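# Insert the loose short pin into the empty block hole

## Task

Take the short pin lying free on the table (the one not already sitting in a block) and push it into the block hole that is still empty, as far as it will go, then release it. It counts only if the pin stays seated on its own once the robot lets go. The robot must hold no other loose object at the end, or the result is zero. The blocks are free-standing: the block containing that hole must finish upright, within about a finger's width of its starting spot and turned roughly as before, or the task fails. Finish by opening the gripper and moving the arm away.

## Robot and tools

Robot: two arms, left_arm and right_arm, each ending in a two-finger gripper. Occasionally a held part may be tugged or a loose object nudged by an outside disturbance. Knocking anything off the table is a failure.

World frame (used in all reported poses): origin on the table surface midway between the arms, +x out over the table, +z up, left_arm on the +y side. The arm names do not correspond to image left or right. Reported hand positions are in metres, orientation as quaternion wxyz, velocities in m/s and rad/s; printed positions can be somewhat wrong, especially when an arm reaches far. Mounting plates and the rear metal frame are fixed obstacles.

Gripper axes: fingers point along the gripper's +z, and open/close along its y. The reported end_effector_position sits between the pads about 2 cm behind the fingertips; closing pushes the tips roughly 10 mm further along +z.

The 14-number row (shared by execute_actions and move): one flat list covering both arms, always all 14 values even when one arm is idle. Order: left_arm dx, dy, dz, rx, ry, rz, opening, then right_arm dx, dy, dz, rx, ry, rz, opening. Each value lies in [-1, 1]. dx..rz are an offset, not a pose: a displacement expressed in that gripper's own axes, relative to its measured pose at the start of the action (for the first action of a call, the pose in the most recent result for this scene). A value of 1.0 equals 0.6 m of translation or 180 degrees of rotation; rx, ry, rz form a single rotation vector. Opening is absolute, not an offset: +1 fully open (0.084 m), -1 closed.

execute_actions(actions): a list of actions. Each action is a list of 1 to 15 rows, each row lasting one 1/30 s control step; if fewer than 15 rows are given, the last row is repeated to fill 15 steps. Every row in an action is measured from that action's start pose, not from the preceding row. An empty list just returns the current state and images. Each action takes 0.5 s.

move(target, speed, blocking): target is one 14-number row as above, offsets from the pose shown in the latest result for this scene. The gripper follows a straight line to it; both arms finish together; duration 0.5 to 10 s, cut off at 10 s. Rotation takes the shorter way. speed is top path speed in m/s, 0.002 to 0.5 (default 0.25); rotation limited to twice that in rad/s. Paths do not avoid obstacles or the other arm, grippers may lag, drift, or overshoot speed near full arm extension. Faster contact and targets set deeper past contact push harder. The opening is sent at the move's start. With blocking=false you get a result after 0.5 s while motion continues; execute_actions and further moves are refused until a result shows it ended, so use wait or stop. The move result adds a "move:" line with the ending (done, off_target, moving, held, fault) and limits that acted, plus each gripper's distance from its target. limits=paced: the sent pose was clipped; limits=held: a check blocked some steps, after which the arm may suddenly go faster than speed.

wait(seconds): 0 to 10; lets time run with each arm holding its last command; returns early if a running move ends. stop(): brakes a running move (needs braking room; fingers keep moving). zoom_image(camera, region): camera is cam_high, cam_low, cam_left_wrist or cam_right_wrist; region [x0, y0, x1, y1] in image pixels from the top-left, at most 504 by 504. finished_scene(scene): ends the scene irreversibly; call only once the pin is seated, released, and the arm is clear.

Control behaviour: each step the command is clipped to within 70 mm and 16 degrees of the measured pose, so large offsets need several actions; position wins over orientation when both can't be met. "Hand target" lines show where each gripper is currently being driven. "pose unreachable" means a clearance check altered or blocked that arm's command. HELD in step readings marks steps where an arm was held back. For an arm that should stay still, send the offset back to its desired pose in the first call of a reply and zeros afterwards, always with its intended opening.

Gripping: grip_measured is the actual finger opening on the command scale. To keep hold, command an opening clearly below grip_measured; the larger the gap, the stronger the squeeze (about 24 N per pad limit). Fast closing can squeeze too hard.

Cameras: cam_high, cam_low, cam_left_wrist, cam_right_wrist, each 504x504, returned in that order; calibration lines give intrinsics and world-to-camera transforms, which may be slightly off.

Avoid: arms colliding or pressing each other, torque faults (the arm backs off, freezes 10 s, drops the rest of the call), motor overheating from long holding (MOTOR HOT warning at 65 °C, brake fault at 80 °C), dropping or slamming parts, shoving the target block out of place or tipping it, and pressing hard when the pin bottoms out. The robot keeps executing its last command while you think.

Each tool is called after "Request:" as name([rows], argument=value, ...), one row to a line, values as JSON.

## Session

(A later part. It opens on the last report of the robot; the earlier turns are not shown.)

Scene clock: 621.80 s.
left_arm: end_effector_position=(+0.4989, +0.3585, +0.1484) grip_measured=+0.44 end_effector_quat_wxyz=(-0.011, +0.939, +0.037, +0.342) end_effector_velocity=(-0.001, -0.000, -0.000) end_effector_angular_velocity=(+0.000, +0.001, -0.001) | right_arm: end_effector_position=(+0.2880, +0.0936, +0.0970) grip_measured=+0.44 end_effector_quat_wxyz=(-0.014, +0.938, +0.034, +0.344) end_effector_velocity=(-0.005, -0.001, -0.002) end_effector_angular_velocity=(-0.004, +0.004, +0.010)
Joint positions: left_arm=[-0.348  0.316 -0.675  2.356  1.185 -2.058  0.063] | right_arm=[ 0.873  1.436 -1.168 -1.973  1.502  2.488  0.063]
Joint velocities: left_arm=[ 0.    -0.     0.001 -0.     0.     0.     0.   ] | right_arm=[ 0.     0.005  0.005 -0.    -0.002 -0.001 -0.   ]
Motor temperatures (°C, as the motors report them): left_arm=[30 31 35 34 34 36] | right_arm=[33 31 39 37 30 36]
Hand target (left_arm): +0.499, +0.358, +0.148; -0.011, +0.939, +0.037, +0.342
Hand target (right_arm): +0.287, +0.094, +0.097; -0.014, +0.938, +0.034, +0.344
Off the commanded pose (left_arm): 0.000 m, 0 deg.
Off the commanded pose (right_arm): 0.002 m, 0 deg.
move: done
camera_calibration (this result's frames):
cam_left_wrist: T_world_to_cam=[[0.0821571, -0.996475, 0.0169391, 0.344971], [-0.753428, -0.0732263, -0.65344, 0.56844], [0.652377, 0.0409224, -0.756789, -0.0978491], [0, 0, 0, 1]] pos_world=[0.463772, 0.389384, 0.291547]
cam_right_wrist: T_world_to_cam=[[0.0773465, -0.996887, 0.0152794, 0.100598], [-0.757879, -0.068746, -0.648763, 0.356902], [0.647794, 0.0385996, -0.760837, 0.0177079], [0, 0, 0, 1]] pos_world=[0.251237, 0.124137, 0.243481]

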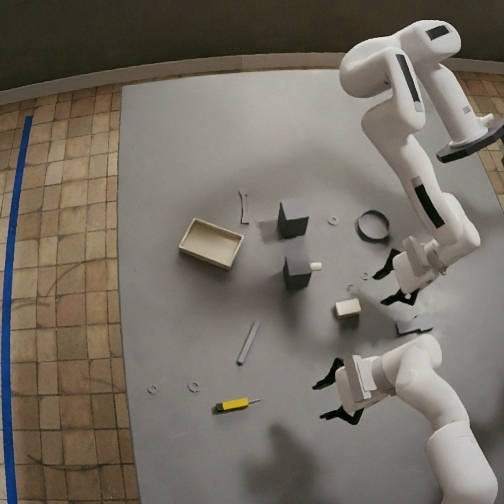

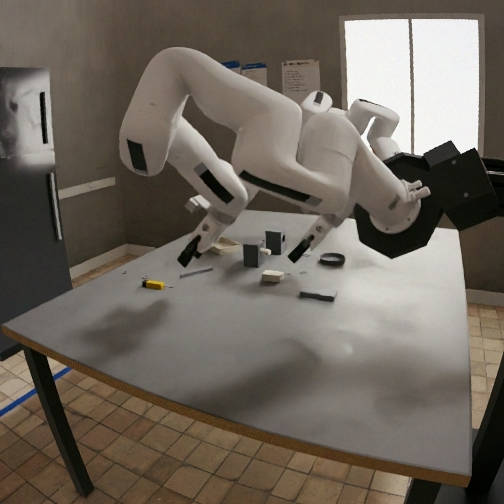

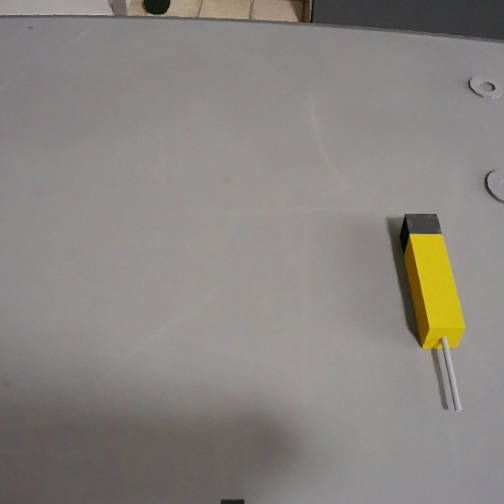

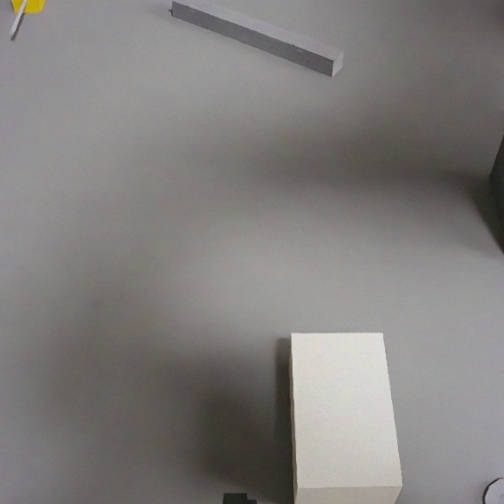

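Request:
execute_actions(actions=[])

Request:
zoom_image(camera="cam_right_wrist", region=[210, 304, 410, 504])

Scene clock: 624.60 s.
left_arm: end_effector_position=(+0.4989, +0.3585, +0.1484) grip_measured=+0.44 end_effector_quat_wxyz=(-0.011, +0.939, +0.037, +0.342) end_effector_velocity=(+0.001, +0.001, +0.000) end_effector_angular_velocity=(+0.001, -0.001, +0.002) | right_arm: end_effector_position=(+0.2873, +0.0935, +0.0967) grip_measured=+0.44 end_effector_quat_wxyz=(-0.014, +0.938, +0.034, +0.344) end_effector_velocity=(-0.000, +0.000, -0.000) end_effector_angular_velocity=(-0.001, +0.001, +0.000)
Joint positions: left_arm=[-0.348  0.316 -0.675  2.356  1.185 -2.058  0.063] | right_arm=[ 0.873  1.437 -1.168 -1.974  1.502  2.488  0.063]
Joint velocities: left_arm=[ 0.    -0.    -0.001  0.     0.001 -0.     0.   ] | right_arm=[-0.     0.001 -0.001  0.001 -0.001 -0.001  0.   ]
Motor temperatures (°C, as the motors report them): left_arm=[30 31 35 34 34 36] | right_arm=[33 31 39 37 30 36]
Hand target (left_arm): +0.499, +0.358, +0.148; -0.011, +0.939, +0.037, +0.342
Hand target (right_arm): +0.287, +0.094, +0.097; -0.014, +0.938, +0.034, +0.344
Off the commanded pose (left_arm): 0.000 m, 0 deg.
Off the commanded pose (right_arm): 0.001 m, 0 deg.
camera_calibration (this result's frames):
cam_left_wrist: T_world_to_cam=[[0.0821569, -0.996475, 0.0169389, 0.344971], [-0.753428, -0.073226, -0.65344, 0.56844], [0.652377, 0.0409223, -0.756789, -0.0978491], [0, 0, 0, 1]] pos_world=[0.463771, 0.389384, 0.291547]
cam_right_wrist: T_world_to_cam=[[0.078906, -0.996755, 0.0158864, 0.100074], [-0.758016, -0.0703415, -0.648431, 0.356296], [0.647445, 0.0391229, -0.761107, 0.0179977], [0, 0, 0, 1]] pos_world=[0.250529, 0.124108, 0.243142]

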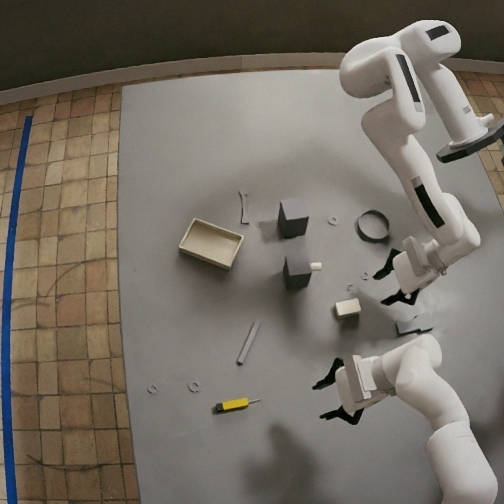

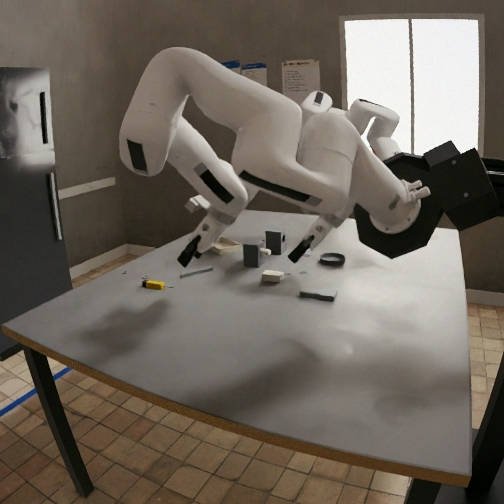

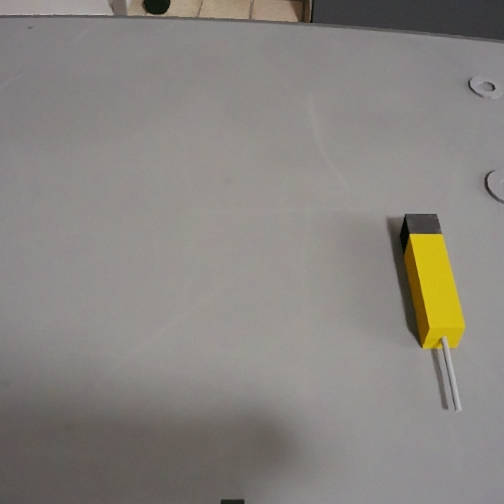

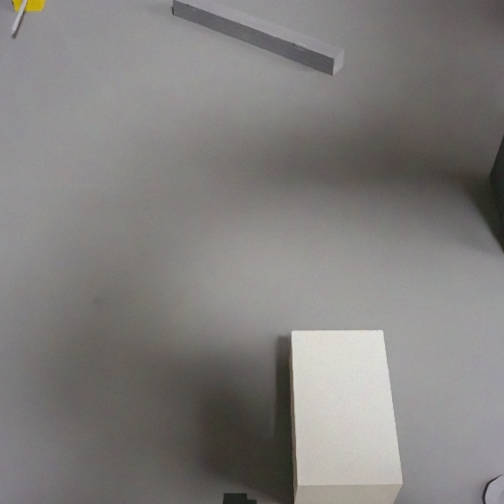

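Region (210, 304, 410, 504) of cam_right_wrist's 504x504 image, scaled by 2.520, with more detail than that image has.

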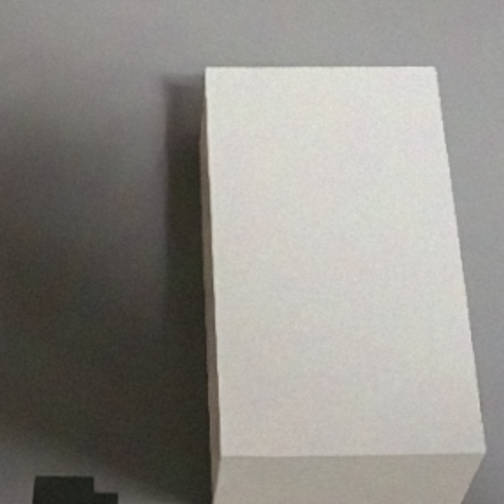

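Request:
move(target=[0, 0, 0, 0, 0, 0, 0.45, -0.0042, 0.0026, 0.1465, 0.0011, 0, -0.0013, 0.3], speed=0.13)

Request:
execute_actions([
  [[0,0,0,0,0,0,0.45,0,0,0,0,0,0,0.24],[0,0,0,0,0,0,0.45,0,0,0,0,0,0,0.18],[0,0,0,0,0,0,0.45,0,0,0,0,0,0,0.12],[0,0,0,0,0,0,0.45,0,0,0,0,0,0,0.06],[0,0,0,0,0,0,0.45,0,0,0,0,0,0,0.0],[0,0,0,0,0,0,0.45,0,0,0,0,0,0,-0.05],[0,0,0,0,0,0,0.45,0,0,0,0,0,0,-0.09],[0,0,0,0,0,0,0.45,0,0,0,0,0,0,-0.12],[0,0,0,0,0,0,0.45,0,0,0,0,0,0,-0.15],[0,0,0,0,0,0,0.45,0,0,0,0,0,0,-0.17],[0,0,0,0,0,0,0.45,0,0,0,0,0,0,-0.19],[0,0,0,0,0,0,0.45,0,0,0,0,0,0,-0.21],[0,0,0,0,0,0,0.45,0,0,0,0,0,0,-0.24],[0,0,0,0,0,0,0.45,0,0,0,0,0,0,-0.3],[0,0,0,0,0,0,0.45,0,0,0,0,0,0,-0.5]],
])

Scene clock: 657.20 s.
left_arm: end_effector_position=(+0.4989, +0.3585, +0.1484) grip_measured=+0.44 end_effector_quat_wxyz=(-0.011, +0.939, +0.037, +0.342) end_effector_velocity=(-0.001, +0.000, -0.000) end_effector_angular_velocity=(+0.000, +0.002, +0.001) | right_arm: end_effector_position=(+0.3411, +0.0967, +0.0282) grip_measured=+0.29 end_effector_quat_wxyz=(-0.016, +0.938, +0.037, +0.344) end_effector_velocity=(+0.002, +0.000, +0.000) end_effector_angular_velocity=(+0.000, -0.002, -0.002)
Joint positions: left_arm=[-0.348  0.316 -0.675  2.356  1.185 -2.058  0.063] | right_arm=[ 0.592  1.483 -1.309 -2.244  1.503  2.371  0.056]
Joint velocities: left_arm=[ 0.    -0.     0.    -0.002 -0.     0.    -0.   ] | right_arm=[-0.001 -0.    -0.003 -0.002  0.    -0.001 -0.   ]
Motor temperatures (°C, as the motors report them): left_arm=[30 31 35 34 34 36] | right_arm=[33 31 39 37 30 36]
Hand target (left_arm): +0.499, +0.358, +0.148; -0.011, +0.939, +0.037, +0.342
Hand target (right_arm): +0.342, +0.097, +0.028; -0.016, +0.938, +0.037, +0.344
Off the commanded pose (left_arm): 0.000 m, 0 deg.
Off the commanded pose (right_arm): 0.001 m, 0 deg.
move: done
camera_calibration (this result's frames):
cam_left_wrist: T_world_to_cam=[[0.0821569, -0.996475, 0.016939, 0.344971], [-0.753429, -0.073226, -0.65344, 0.56844], [0.652377, 0.0409222, -0.756789, -0.0978489], [0, 0, 0, 1]] pos_world=[0.463771, 0.389384, 0.291547]
cam_right_wrist: T_world_to_cam=[[0.0850565, -0.99626, 0.0152009, 0.0979914], [-0.757948, -0.0745981, -0.648036, 0.353372], [0.646746, 0.0435982, -0.761458, -0.0692637], [0, 0, 0, 1]] pos_world=[0.304299, 0.127006, 0.174767]

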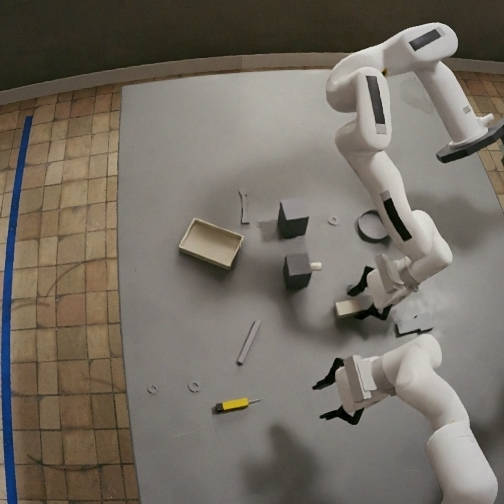

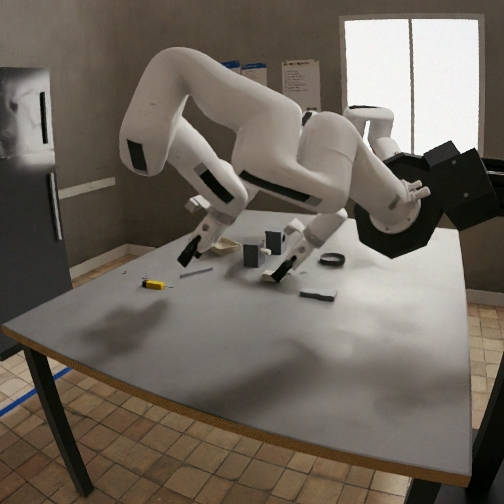

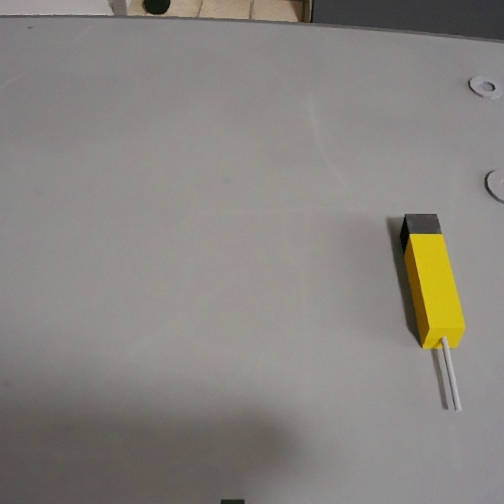

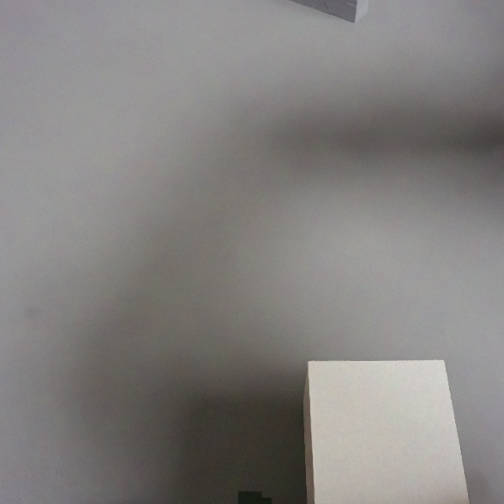

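Scene clock: 657.70 s.
left_arm: end_effector_position=(+0.4989, +0.3585, +0.1484) grip_measured=+0.44 end_effector_quat_wxyz=(-0.011, +0.939, +0.037, +0.342) end_effector_velocity=(+0.000, -0.000, +0.000) end_effector_angular_velocity=(-0.001, -0.001, -0.001) | right_arm: end_effector_position=(+0.3411, +0.0968, +0.0283) grip_measured=-0.22 end_effector_quat_wxyz=(-0.016, +0.938, +0.037, +0.344) end_effector_velocity=(+0.000, +0.000, +0.000) end_effector_angular_velocity=(+0.001, -0.000, +0.000)
Joint positions: left_arm=[-0.348  0.316 -0.675  2.356  1.185 -2.058  0.063] | right_arm=[ 0.592  1.483 -1.309 -2.244  1.503  2.371  0.034]
Joint velocities: left_arm=[-0.     0.    -0.001  0.001 -0.001 -0.     0.   ] | right_arm=[-0.    -0.     0.    -0.001 -0.     0.    -0.   ]
Motor temperatures (°C, as the motors report them): left_arm=[30 31 35 34 34 36] | right_arm=[33 31 39 37 30 36]
Hand target (left_arm): +0.499, +0.358, +0.148; -0.011, +0.939, +0.037, +0.342
Hand target (right_arm): +0.341, +0.097, +0.028; -0.016, +0.938, +0.037, +0.344
Off the commanded pose (left_arm): 0.000 m, 0 deg.
Off the commanded pose (right_arm): 0.000 m, 0 deg.
Step readings (end_effector_position):
0: left_arm (+0.4989, +0.3585, +0.1484) | right_arm (+0.3411, +0.0967, +0.0282)
1: left_arm (+0.4989, +0.3585, +0.1484) | right_arm (+0.3412, +0.0967, +0.0282)
2: left_arm (+0.4989, +0.3585, +0.1484) | right_arm (+0.3412, +0.0967, +0.0283)
4: left_arm (+0.4989, +0.3585, +0.1484) | right_arm (+0.3411, +0.0968, +0.0284)
8: left_arm (+0.4989, +0.3585, +0.1484) | right_arm (+0.3411, +0.0968, +0.0283)
15: end_effector_position above
camera_calibration (this result's frames):
cam_left_wrist: T_world_to_cam=[[0.0821568, -0.996475, 0.016939, 0.344971], [-0.753429, -0.073226, -0.653439, 0.56844], [0.652377, 0.0409222, -0.756789, -0.0978488], [0, 0, 0, 1]] pos_world=[0.463771, 0.389384, 0.291547]
cam_right_wrist: T_world_to_cam=[[0.0851711, -0.996251, 0.0151803, 0.0979852], [-0.757819, -0.0746637, -0.648179, 0.353404], [0.646882, 0.0437022, -0.761337, -0.0692744], [0, 0, 0, 1]] pos_world=[0.304283, 0.127032, 0.174841]

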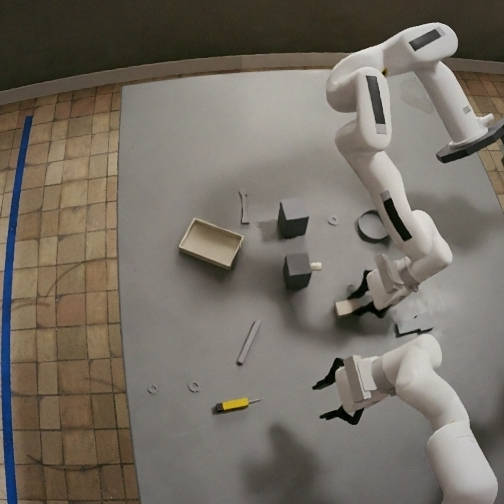

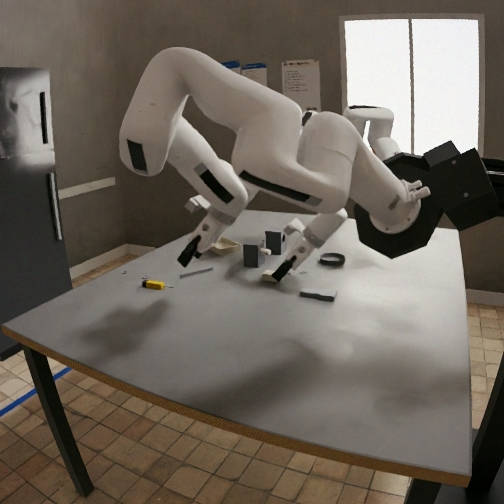

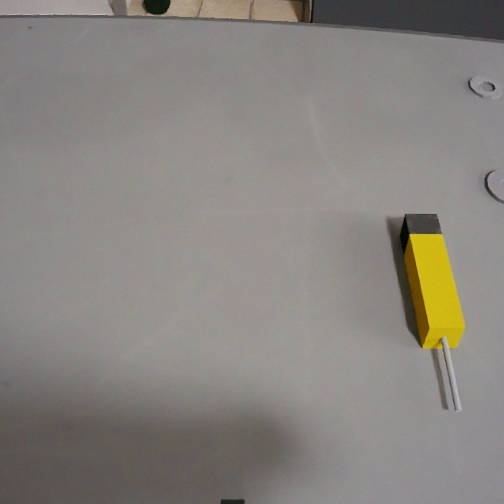

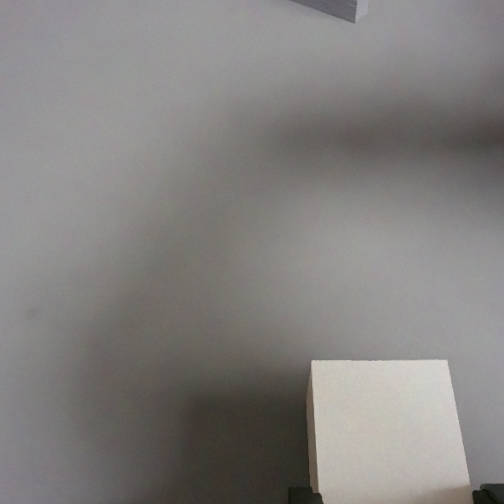

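Request:
move(target=[0, 0, 0, 0, 0, 0, -1, 0.0377, -0.0003, -0.0445, 0, 0, 0, -0.7], speed=0.1)

Request:
move(target=[-0.3236, 0.5131, -0.1594, -0.308, 0.1087, 0.2478, -1, -0.0045, 0.4469, -0.0378, 0, 0, 0, -0.7], speed=0.4)

Scene clock: 708.97 s.
left_arm: end_effector_position=(+0.4989, +0.3585, +0.1484) grip_measured=-1.00 end_effector_quat_wxyz=(-0.011, +0.939, +0.037, +0.342) end_effector_velocity=(+0.001, +0.000, +0.000) end_effector_angular_velocity=(-0.000, -0.002, +0.000) | right_arm: end_effector_position=(+0.3411, +0.0966, +0.0629) grip_measured=-0.22 end_effector_quat_wxyz=(-0.016, +0.938, +0.037, +0.344) end_effector_velocity=(-0.002, -0.001, -0.001) end_effector_angular_velocity=(-0.002, +0.001, +0.002)
Joint positions: left_arm=[-0.348  0.316 -0.675  2.356  1.185 -2.058  0.   ] | right_arm=[ 0.69   1.421 -1.248 -2.148  1.489  2.379  0.034]
Joint velocities: left_arm=[-0.    -0.    -0.001  0.001 -0.    -0.     0.   ] | right_arm=[-0.001  0.002  0.003 -0.     0.001  0.001 -0.   ]
Motor temperatures (°C, as the motors report them): left_arm=[30 31 35 34 35 36] | right_arm=[33 31 39 37 30 36]
Hand target (left_arm): +0.499, +0.358, +0.148; -0.011, +0.939, +0.037, +0.342
Hand target (right_arm): +0.341, +0.097, +0.063; -0.016, +0.938, +0.037, +0.344
Off the commanded pose (left_arm): 0.000 m, 0 deg.
Off the commanded pose (right_arm): 0.000 m, 0 deg.
move: done
camera_calibration (this result's frames):
cam_left_wrist: T_world_to_cam=[[0.0821562, -0.996475, 0.0169393, 0.344971], [-0.753429, -0.0732257, -0.653439, 0.56844], [0.652377, 0.0409215, -0.756789, -0.0978482], [0, 0, 0, 1]] pos_world=[0.463771, 0.389384, 0.291547]
cam_right_wrist: T_world_to_cam=[[0.085355, -0.996226, 0.0157317, 0.0972043], [-0.757968, -0.0751733, -0.647946, 0.375904], [0.646684, 0.0433813, -0.761524, -0.0427928], [0, 0, 0, 1]] pos_world=[0.3043, 0.126952, 0.209449]

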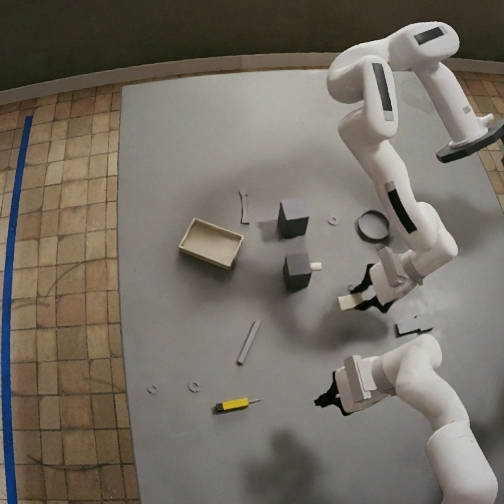

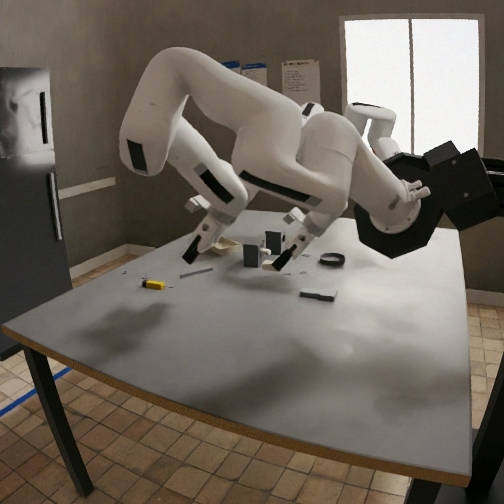

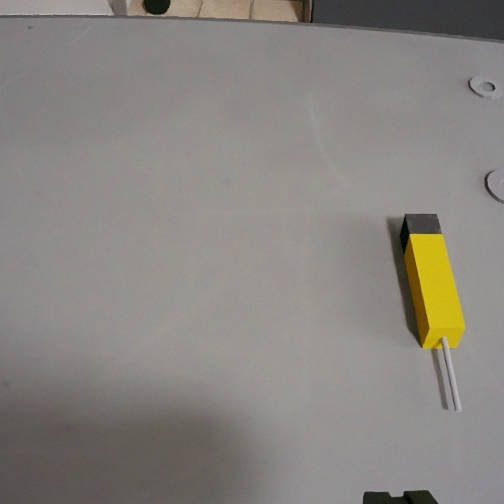

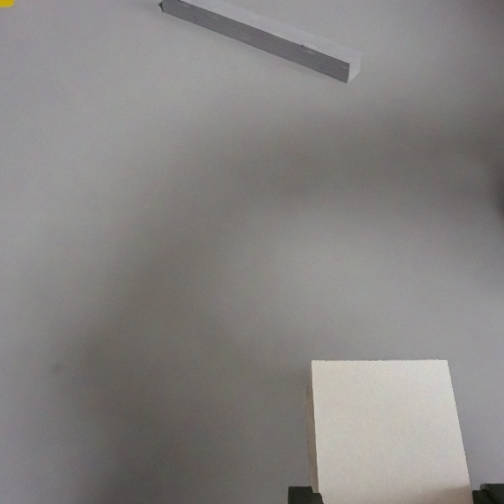

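Scene clock: 711.07 s.
left_arm: end_effector_position=(+0.3139, +0.0353, +0.0988) grip_measured=-1.00 end_effector_quat_wxyz=(-0.284, -0.715, +0.466, -0.436) end_effector_velocity=(-0.003, -0.001, -0.001) end_effector_angular_velocity=(-0.001, +0.004, -0.006) | right_arm: end_effector_position=(+0.3463, -0.1711, +0.0780) grip_measured=-0.22 end_effector_quat_wxyz=(-0.017, +0.938, +0.037, +0.343) end_effector_velocity=(-0.000, -0.001, +0.000) end_effector_angular_velocity=(-0.000, +0.000, -0.000)
Joint positions: left_arm=[-0.295  1.062 -1.051  3.315  0.768 -1.881  0.   ] | right_arm=[ 0.155  0.618 -0.369 -2.672  1.616  2.348  0.034]
Joint velocities: left_arm=[ 0.001  0.004  0.     0.003 -0.003 -0.001  0.   ] | right_arm=[-0.003 -0.003  0.003 -0.002  0.    -0.     0.   ]
Motor temperatures (°C, as the motors report them): left_arm=[30 31 35 34 35 36] | right_arm=[33 31 39 37 30 36]
Hand target (left_arm): +0.313, +0.035, +0.099; +0.285, +0.715, -0.467, +0.436
Hand target (right_arm): +0.346, -0.171, +0.078; -0.016, +0.938, +0.037, +0.343
Off the commanded pose (left_arm): 0.001 m, 0 deg.
Off the commanded pose (right_arm): 0.001 m, 0 deg.
move: done
camera_calibration (this result's frames):
cam_left_wrist: T_world_to_cam=[[-0.915207, -0.402761, 0.0134428, 0.331414], [-0.190313, 0.40257, -0.895387, 0.203307], [0.355215, -0.822023, -0.445085, 0.0914912], [0, 0, 0, 1]] pos_world=[0.309505, 0.126843, 0.218305]
cam_right_wrist: T_world_to_cam=[[0.0853495, -0.996258, 0.0135824, -0.170014], [-0.75847, -0.073806, -0.647515, 0.369866], [0.646095, 0.0449633, -0.761932, -0.0225549], [0, 0, 0, 1]] pos_world=[0.309615, -0.141066, 0.224617]

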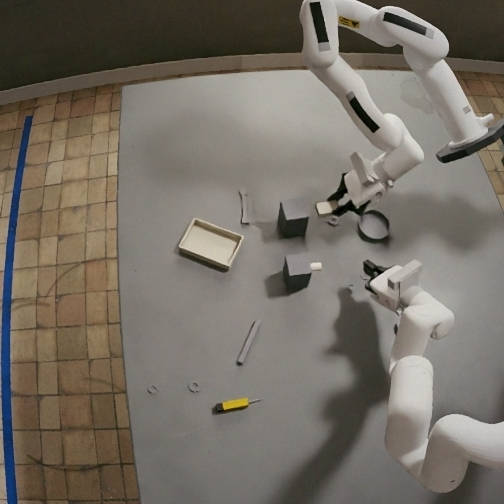

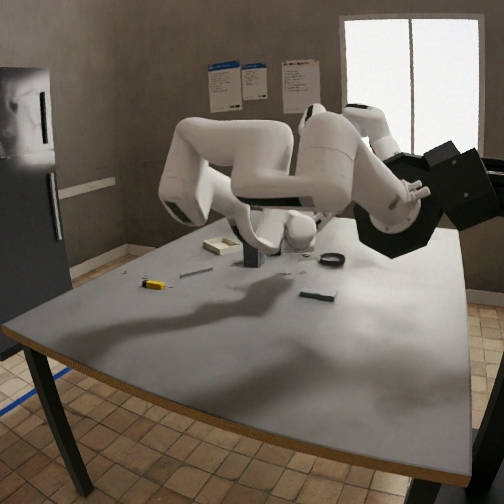

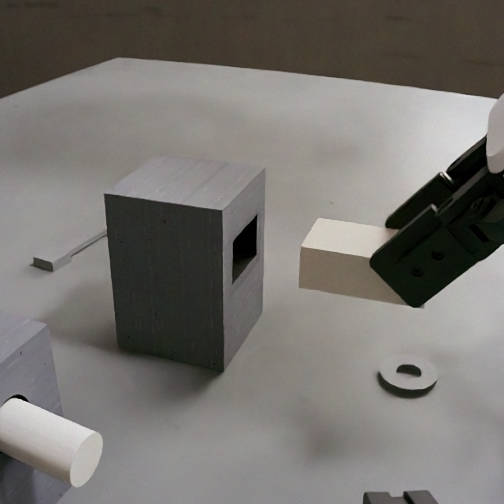

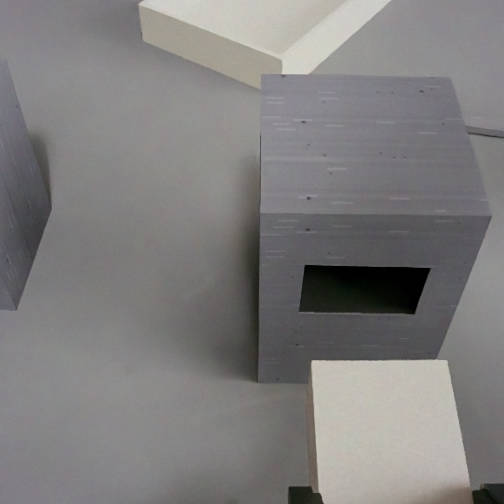

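Request:
execute_actions(actions=[])

Scene clock: 738.40 s.
left_arm: end_effector_position=(+0.3134, +0.0350, +0.0987) grip_measured=-1.00 end_effector_quat_wxyz=(-0.285, -0.715, +0.467, -0.436) end_effector_velocity=(+0.000, +0.000, -0.000) end_effector_angular_velocity=(+0.001, +0.001, +0.001) | right_arm: end_effector_position=(+0.3464, -0.1715, +0.0780) grip_measured=-0.22 end_effector_quat_wxyz=(-0.016, +0.938, +0.037, +0.343) end_effector_velocity=(+0.001, -0.000, -0.000) end_effector_angular_velocity=(-0.000, -0.001, -0.002)
Joint positions: left_arm=[-0.295  1.063 -1.051  3.315  0.767 -1.881  0.   ] | right_arm=[ 0.154  0.617 -0.368 -2.672  1.616  2.348  0.034]
Joint velocities: left_arm=[ 0.001  0.    -0.    -0.001  0.     0.     0.   ] | right_arm=[-0.    -0.    -0.002  0.    -0.001  0.     0.   ]
Motor temperatures (°C, as the motors report them): left_arm=[30 31 35 34 34 36] | right_arm=[33 31 39 37 30 36]
Hand target (left_arm): +0.313, +0.035, +0.099; +0.285, +0.715, -0.467, +0.436
Hand target (right_arm): +0.346, -0.171, +0.078; -0.016, +0.938, +0.037, +0.343
Off the commanded pose (left_arm): 0.001 m, 0 deg.
Off the commanded pose (right_arm): 0.001 m, 0 deg.
camera_calibration (this result's frames):
cam_left_wrist: T_world_to_cam=[[-0.915591, -0.401877, 0.0136834, 0.330933], [-0.190091, 0.402593, -0.895424, 0.203213], [0.354342, -0.822444, -0.445004, 0.0916819], [0, 0, 0, 1]] pos_world=[0.309141, 0.126585, 0.218233]
cam_right_wrist: T_world_to_cam=[[0.0847658, -0.996305, 0.0138318, -0.170197], [-0.758523, -0.0735244, -0.647485, 0.369948], [0.646109, 0.0443929, -0.761953, -0.0227247], [0, 0, 0, 1]] pos_world=[0.309724, -0.141359, 0.224575]

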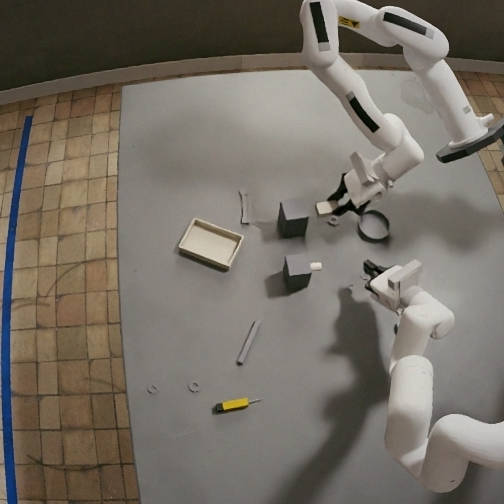

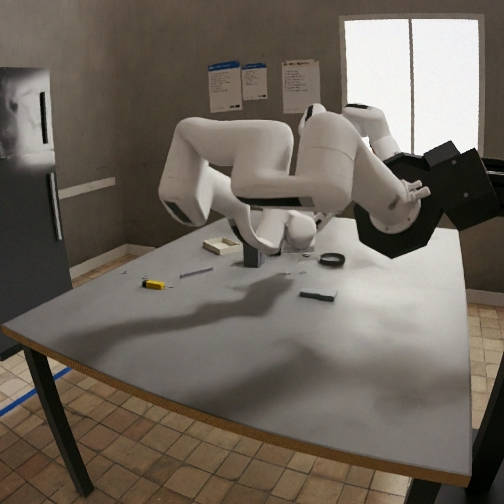

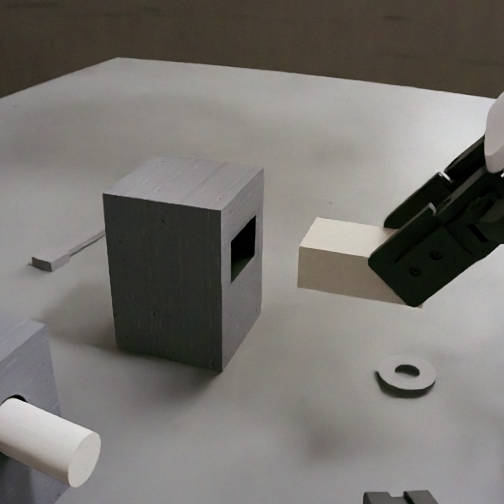

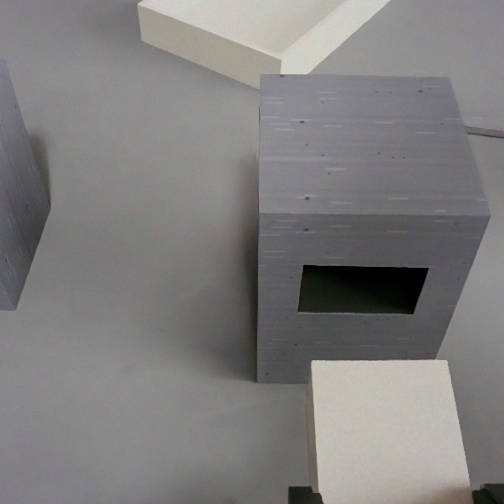

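Request:
zoom_image(camera="cam_left_wrist", region=[200, 180, 400, 320])

Request:
zoom_image(camera="cam_right_wrist", region=[280, 240, 480, 440])

Region (200, 180, 400, 320) of cam_left_wrist's 504x504 image, scaled by 2.520, with more detail than that image has; it fills the top 353 rows of this view, and the rest is white.

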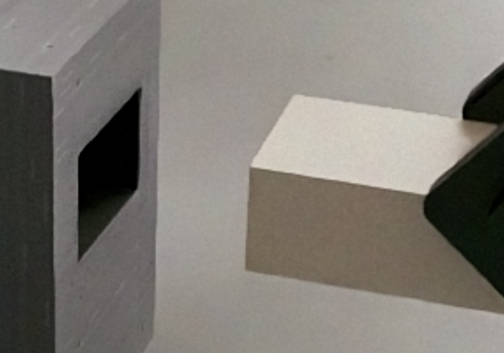

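Region (280, 240, 480, 440) of cam_right_wrist's 504x504 image, scaled by 2.520, with more detail than that image has.

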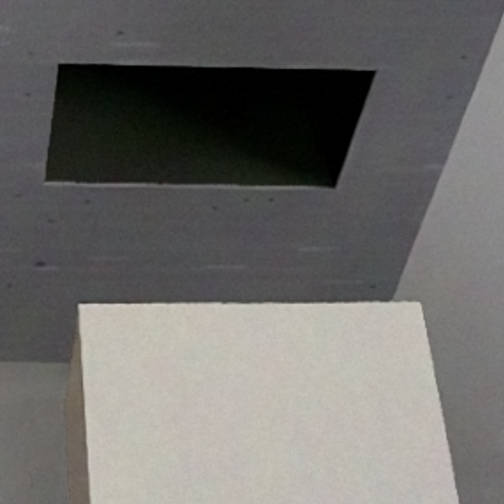

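Request:
zoom_image(camera="cam_left_wrist", region=[90, 140, 290, 340])

Request:
zoom_image(camera="cam_left_wrist", region=[285, 200, 425, 320])

Region (90, 140, 290, 340) of cam_left_wrist's 504x504 image, scaled by 2.520, with more detail than that image has.

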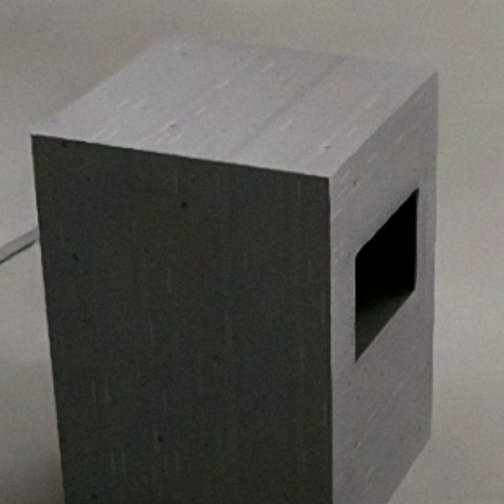

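Region (285, 200, 425, 320) of cam_left_wrist's 504x504 image, scaled by 3.600, with more detail than that image has; it fills the top 432 rows of this view, and the rest is white.

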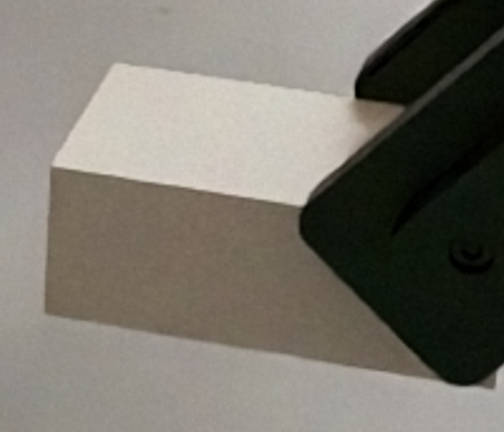

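Request:
zoom_image(camera="cam_right_wrist", region=[250, 60, 502, 240])

Request:
zoom_image(camera="cam_right_wrist", region=[290, 340, 490, 504])

Region (250, 60, 502, 240) of cam_right_wrist's 504x504 image, scaled by 2.000, with more detail than that image has; it fills the top 360 rows of this view, and the rest is white.

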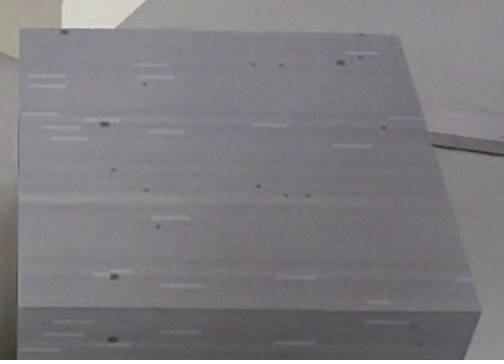

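Region (290, 340, 490, 504) of cam_right_wrist's 504x504 image, scaled by 2.520, with more detail than that image has; it fills the top 413 rows of this view, and the rest is white.

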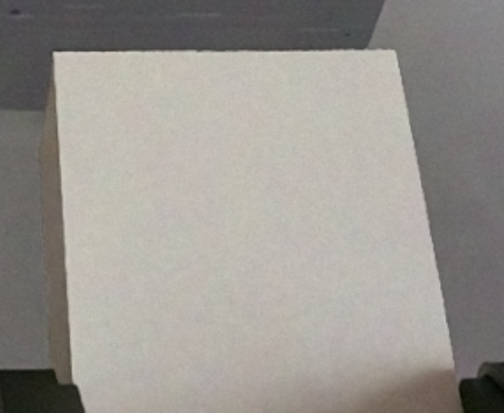

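Request:
move(target=[0,0,0,0,0,0,-1, 0.02604,-0.0002,0.03116,0.001816,0.00005,0.00517,-0.7], speed=0.05)

Request:
execute_actions(actions=[])

Scene clock: 859.20 s.
left_arm: end_effector_position=(+0.3134, +0.0350, +0.0987) grip_measured=-1.00 end_effector_quat_wxyz=(-0.285, -0.715, +0.467, -0.436) end_effector_velocity=(-0.000, -0.000, -0.000) end_effector_angular_velocity=(+0.000, +0.000, -0.000) | right_arm: end_effector_position=(+0.3700, -0.1693, +0.0737) grip_measured=-0.22 end_effector_quat_wxyz=(-0.022, +0.939, +0.030, +0.343) end_effector_velocity=(-0.001, +0.001, -0.000) end_effector_angular_velocity=(+0.001, +0.002, +0.001)
Joint positions: left_arm=[-0.295  1.063 -1.051  3.315  0.767 -1.881  0.   ] | right_arm=[ 0.146  0.584 -0.417 -2.685  1.539  2.325  0.034]
Joint velocities: left_arm=[-0.  0.  0. -0.  0.  0.  0.] | right_arm=[-0.     0.001 -0.     0.    -0.002  0.001  0.   ]
Motor temperatures (°C, as the motors report them): left_arm=[31 31 35 34 34 36] | right_arm=[33 31 40 37 30 36]
Hand target (left_arm): +0.313, +0.035, +0.099; +0.285, +0.715, -0.467, +0.436
Hand target (right_arm): +0.370, -0.169, +0.074; -0.022, +0.939, +0.030, +0.343
Off the commanded pose (left_arm): 0.000 m, 0 deg.
Off the commanded pose (right_arm): 0.000 m, 0 deg.
move: done
camera_calibration (this result's frames):
cam_left_wrist: T_world_to_cam=[[-0.915591, -0.401877, 0.0136834, 0.330933], [-0.190091, 0.402593, -0.895424, 0.203213], [0.354342, -0.822444, -0.445004, 0.0916819], [0, 0, 0, 1]] pos_world=[0.309141, 0.126585, 0.218233]
cam_right_wrist: T_world_to_cam=[[0.076517, -0.997068, -0.000950335, -0.165985], [-0.760044, -0.0577104, -0.647304, 0.388443], [0.645351, 0.050252, -0.762231, -0.0400342], [0, 0, 0, 1]] pos_world=[0.333771, -0.14107, 0.220768]

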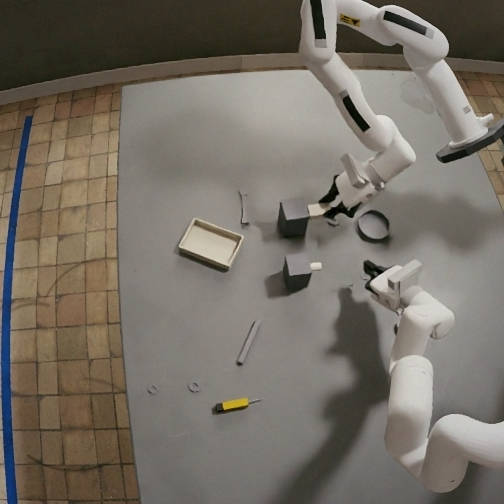

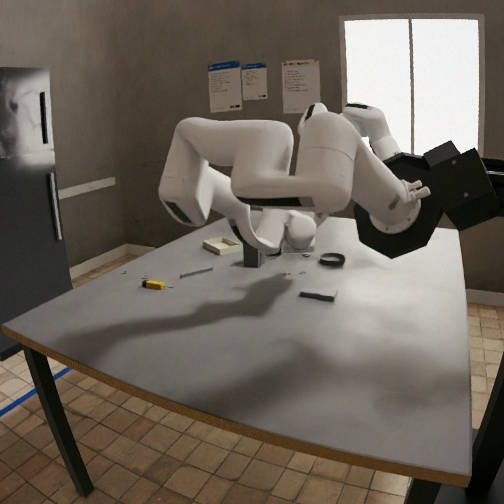

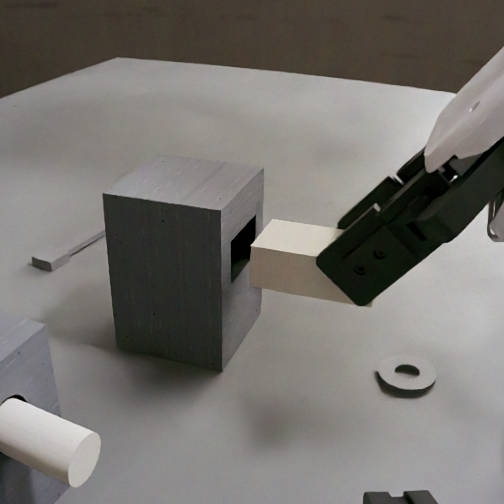

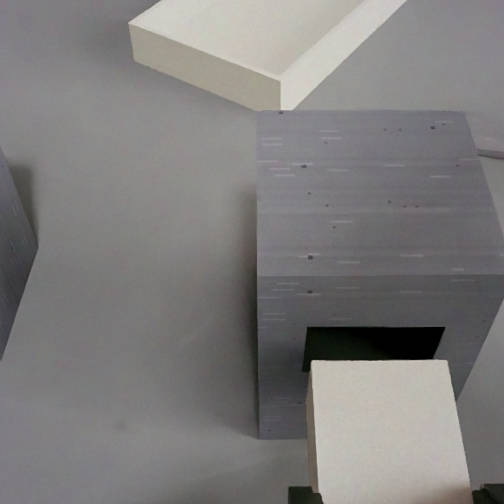

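Scene clock: 859.20 s.
left_arm: end_effector_position=(+0.3134, +0.0350, +0.0987) grip_measured=-1.00 end_effector_quat_wxyz=(-0.285, -0.715, +0.467, -0.436) end_effector_velocity=(-0.000, -0.000, -0.000) end_effector_angular_velocity=(+0.000, +0.000, -0.000) | right_arm: end_effector_position=(+0.3700, -0.1693, +0.0737) grip_measured=-0.22 end_effector_quat_wxyz=(-0.022, +0.939, +0.030, +0.343) end_effector_velocity=(-0.001, +0.001, -0.000) end_effector_angular_velocity=(+0.001, +0.002, +0.001)
Joint positions: left_arm=[-0.295  1.063 -1.051  3.315  0.767 -1.881  0.   ] | right_arm=[ 0.146  0.584 -0.417 -2.685  1.539  2.325  0.034]
Joint velocities: left_arm=[-0.  0.  0. -0.  0.  0.  0.] | right_arm=[-0.     0.001 -0.     0.    -0.002  0.001  0.   ]
Motor temperatures (°C, as the motors report them): left_arm=[31 31 35 34 34 36] | right_arm=[33 31 40 37 30 36]
Hand target (left_arm): +0.313, +0.035, +0.099; +0.285, +0.715, -0.467, +0.436
Hand target (right_arm): +0.370, -0.169, +0.074; -0.022, +0.939, +0.030, +0.343
Off the commanded pose (left_arm): 0.000 m, 0 deg.
Off the commanded pose (right_arm): 0.000 m, 0 deg.
camera_calibration (this result's frames):
cam_left_wrist: T_world_to_cam=[[-0.915591, -0.401877, 0.0136834, 0.330933], [-0.190091, 0.402593, -0.895424, 0.203213], [0.354342, -0.822444, -0.445004, 0.0916819], [0, 0, 0, 1]] pos_world=[0.309141, 0.126585, 0.218233]
cam_right_wrist: T_world_to_cam=[[0.076517, -0.997068, -0.000950335, -0.165985], [-0.760044, -0.0577104, -0.647304, 0.388443], [0.645351, 0.050252, -0.762231, -0.0400342], [0, 0, 0, 1]] pos_world=[0.333771, -0.14107, 0.220768]

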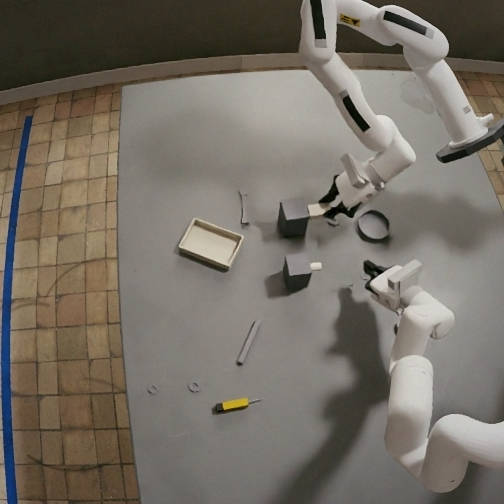

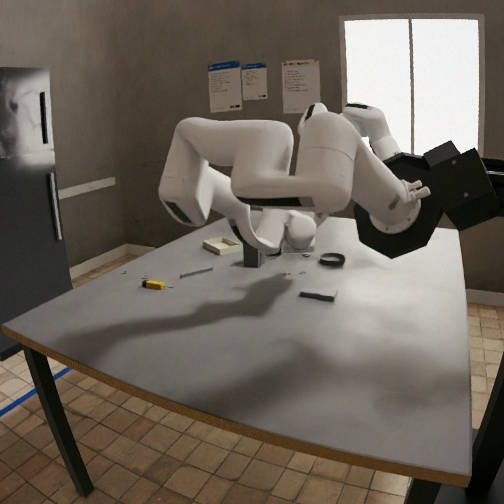

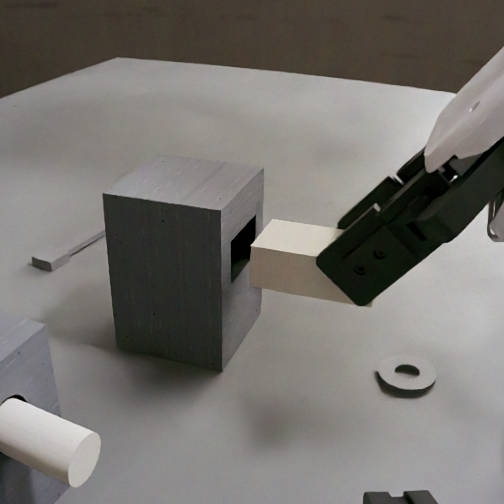

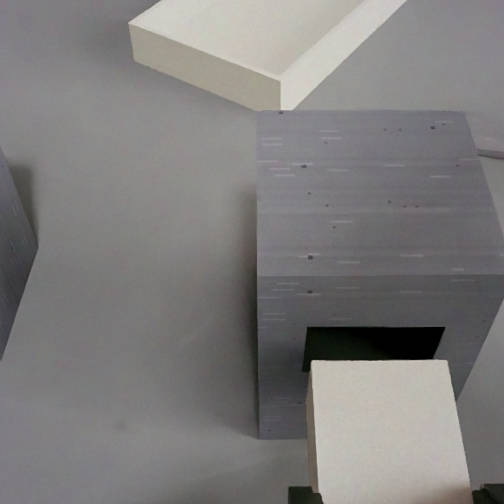

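Request:
zoom_image(camera="cam_left_wrist", region=[215, 205, 315, 305])

Request:
zoom_image(camera="cam_right_wrist", region=[290, 310, 470, 410])

Region (215, 205, 315, 305) of cam_left_wrist's 504x504 image, scaled by 5.040, with more detail than that image has.

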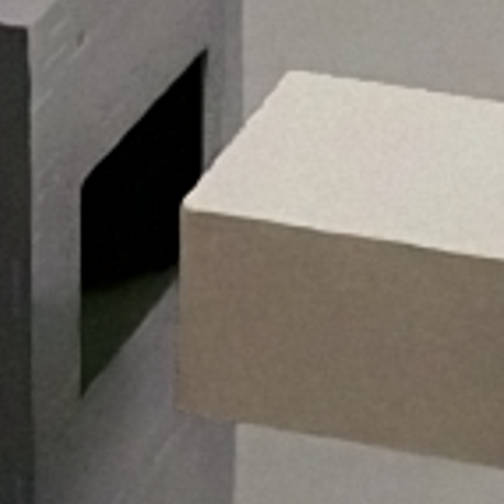

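Region (290, 310, 470, 410) of cam_right_wrist's 504x504 image, scaled by 2.800, with more detail than that image has.

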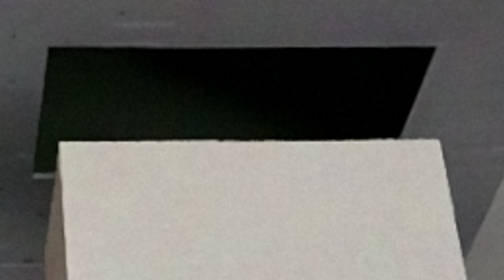

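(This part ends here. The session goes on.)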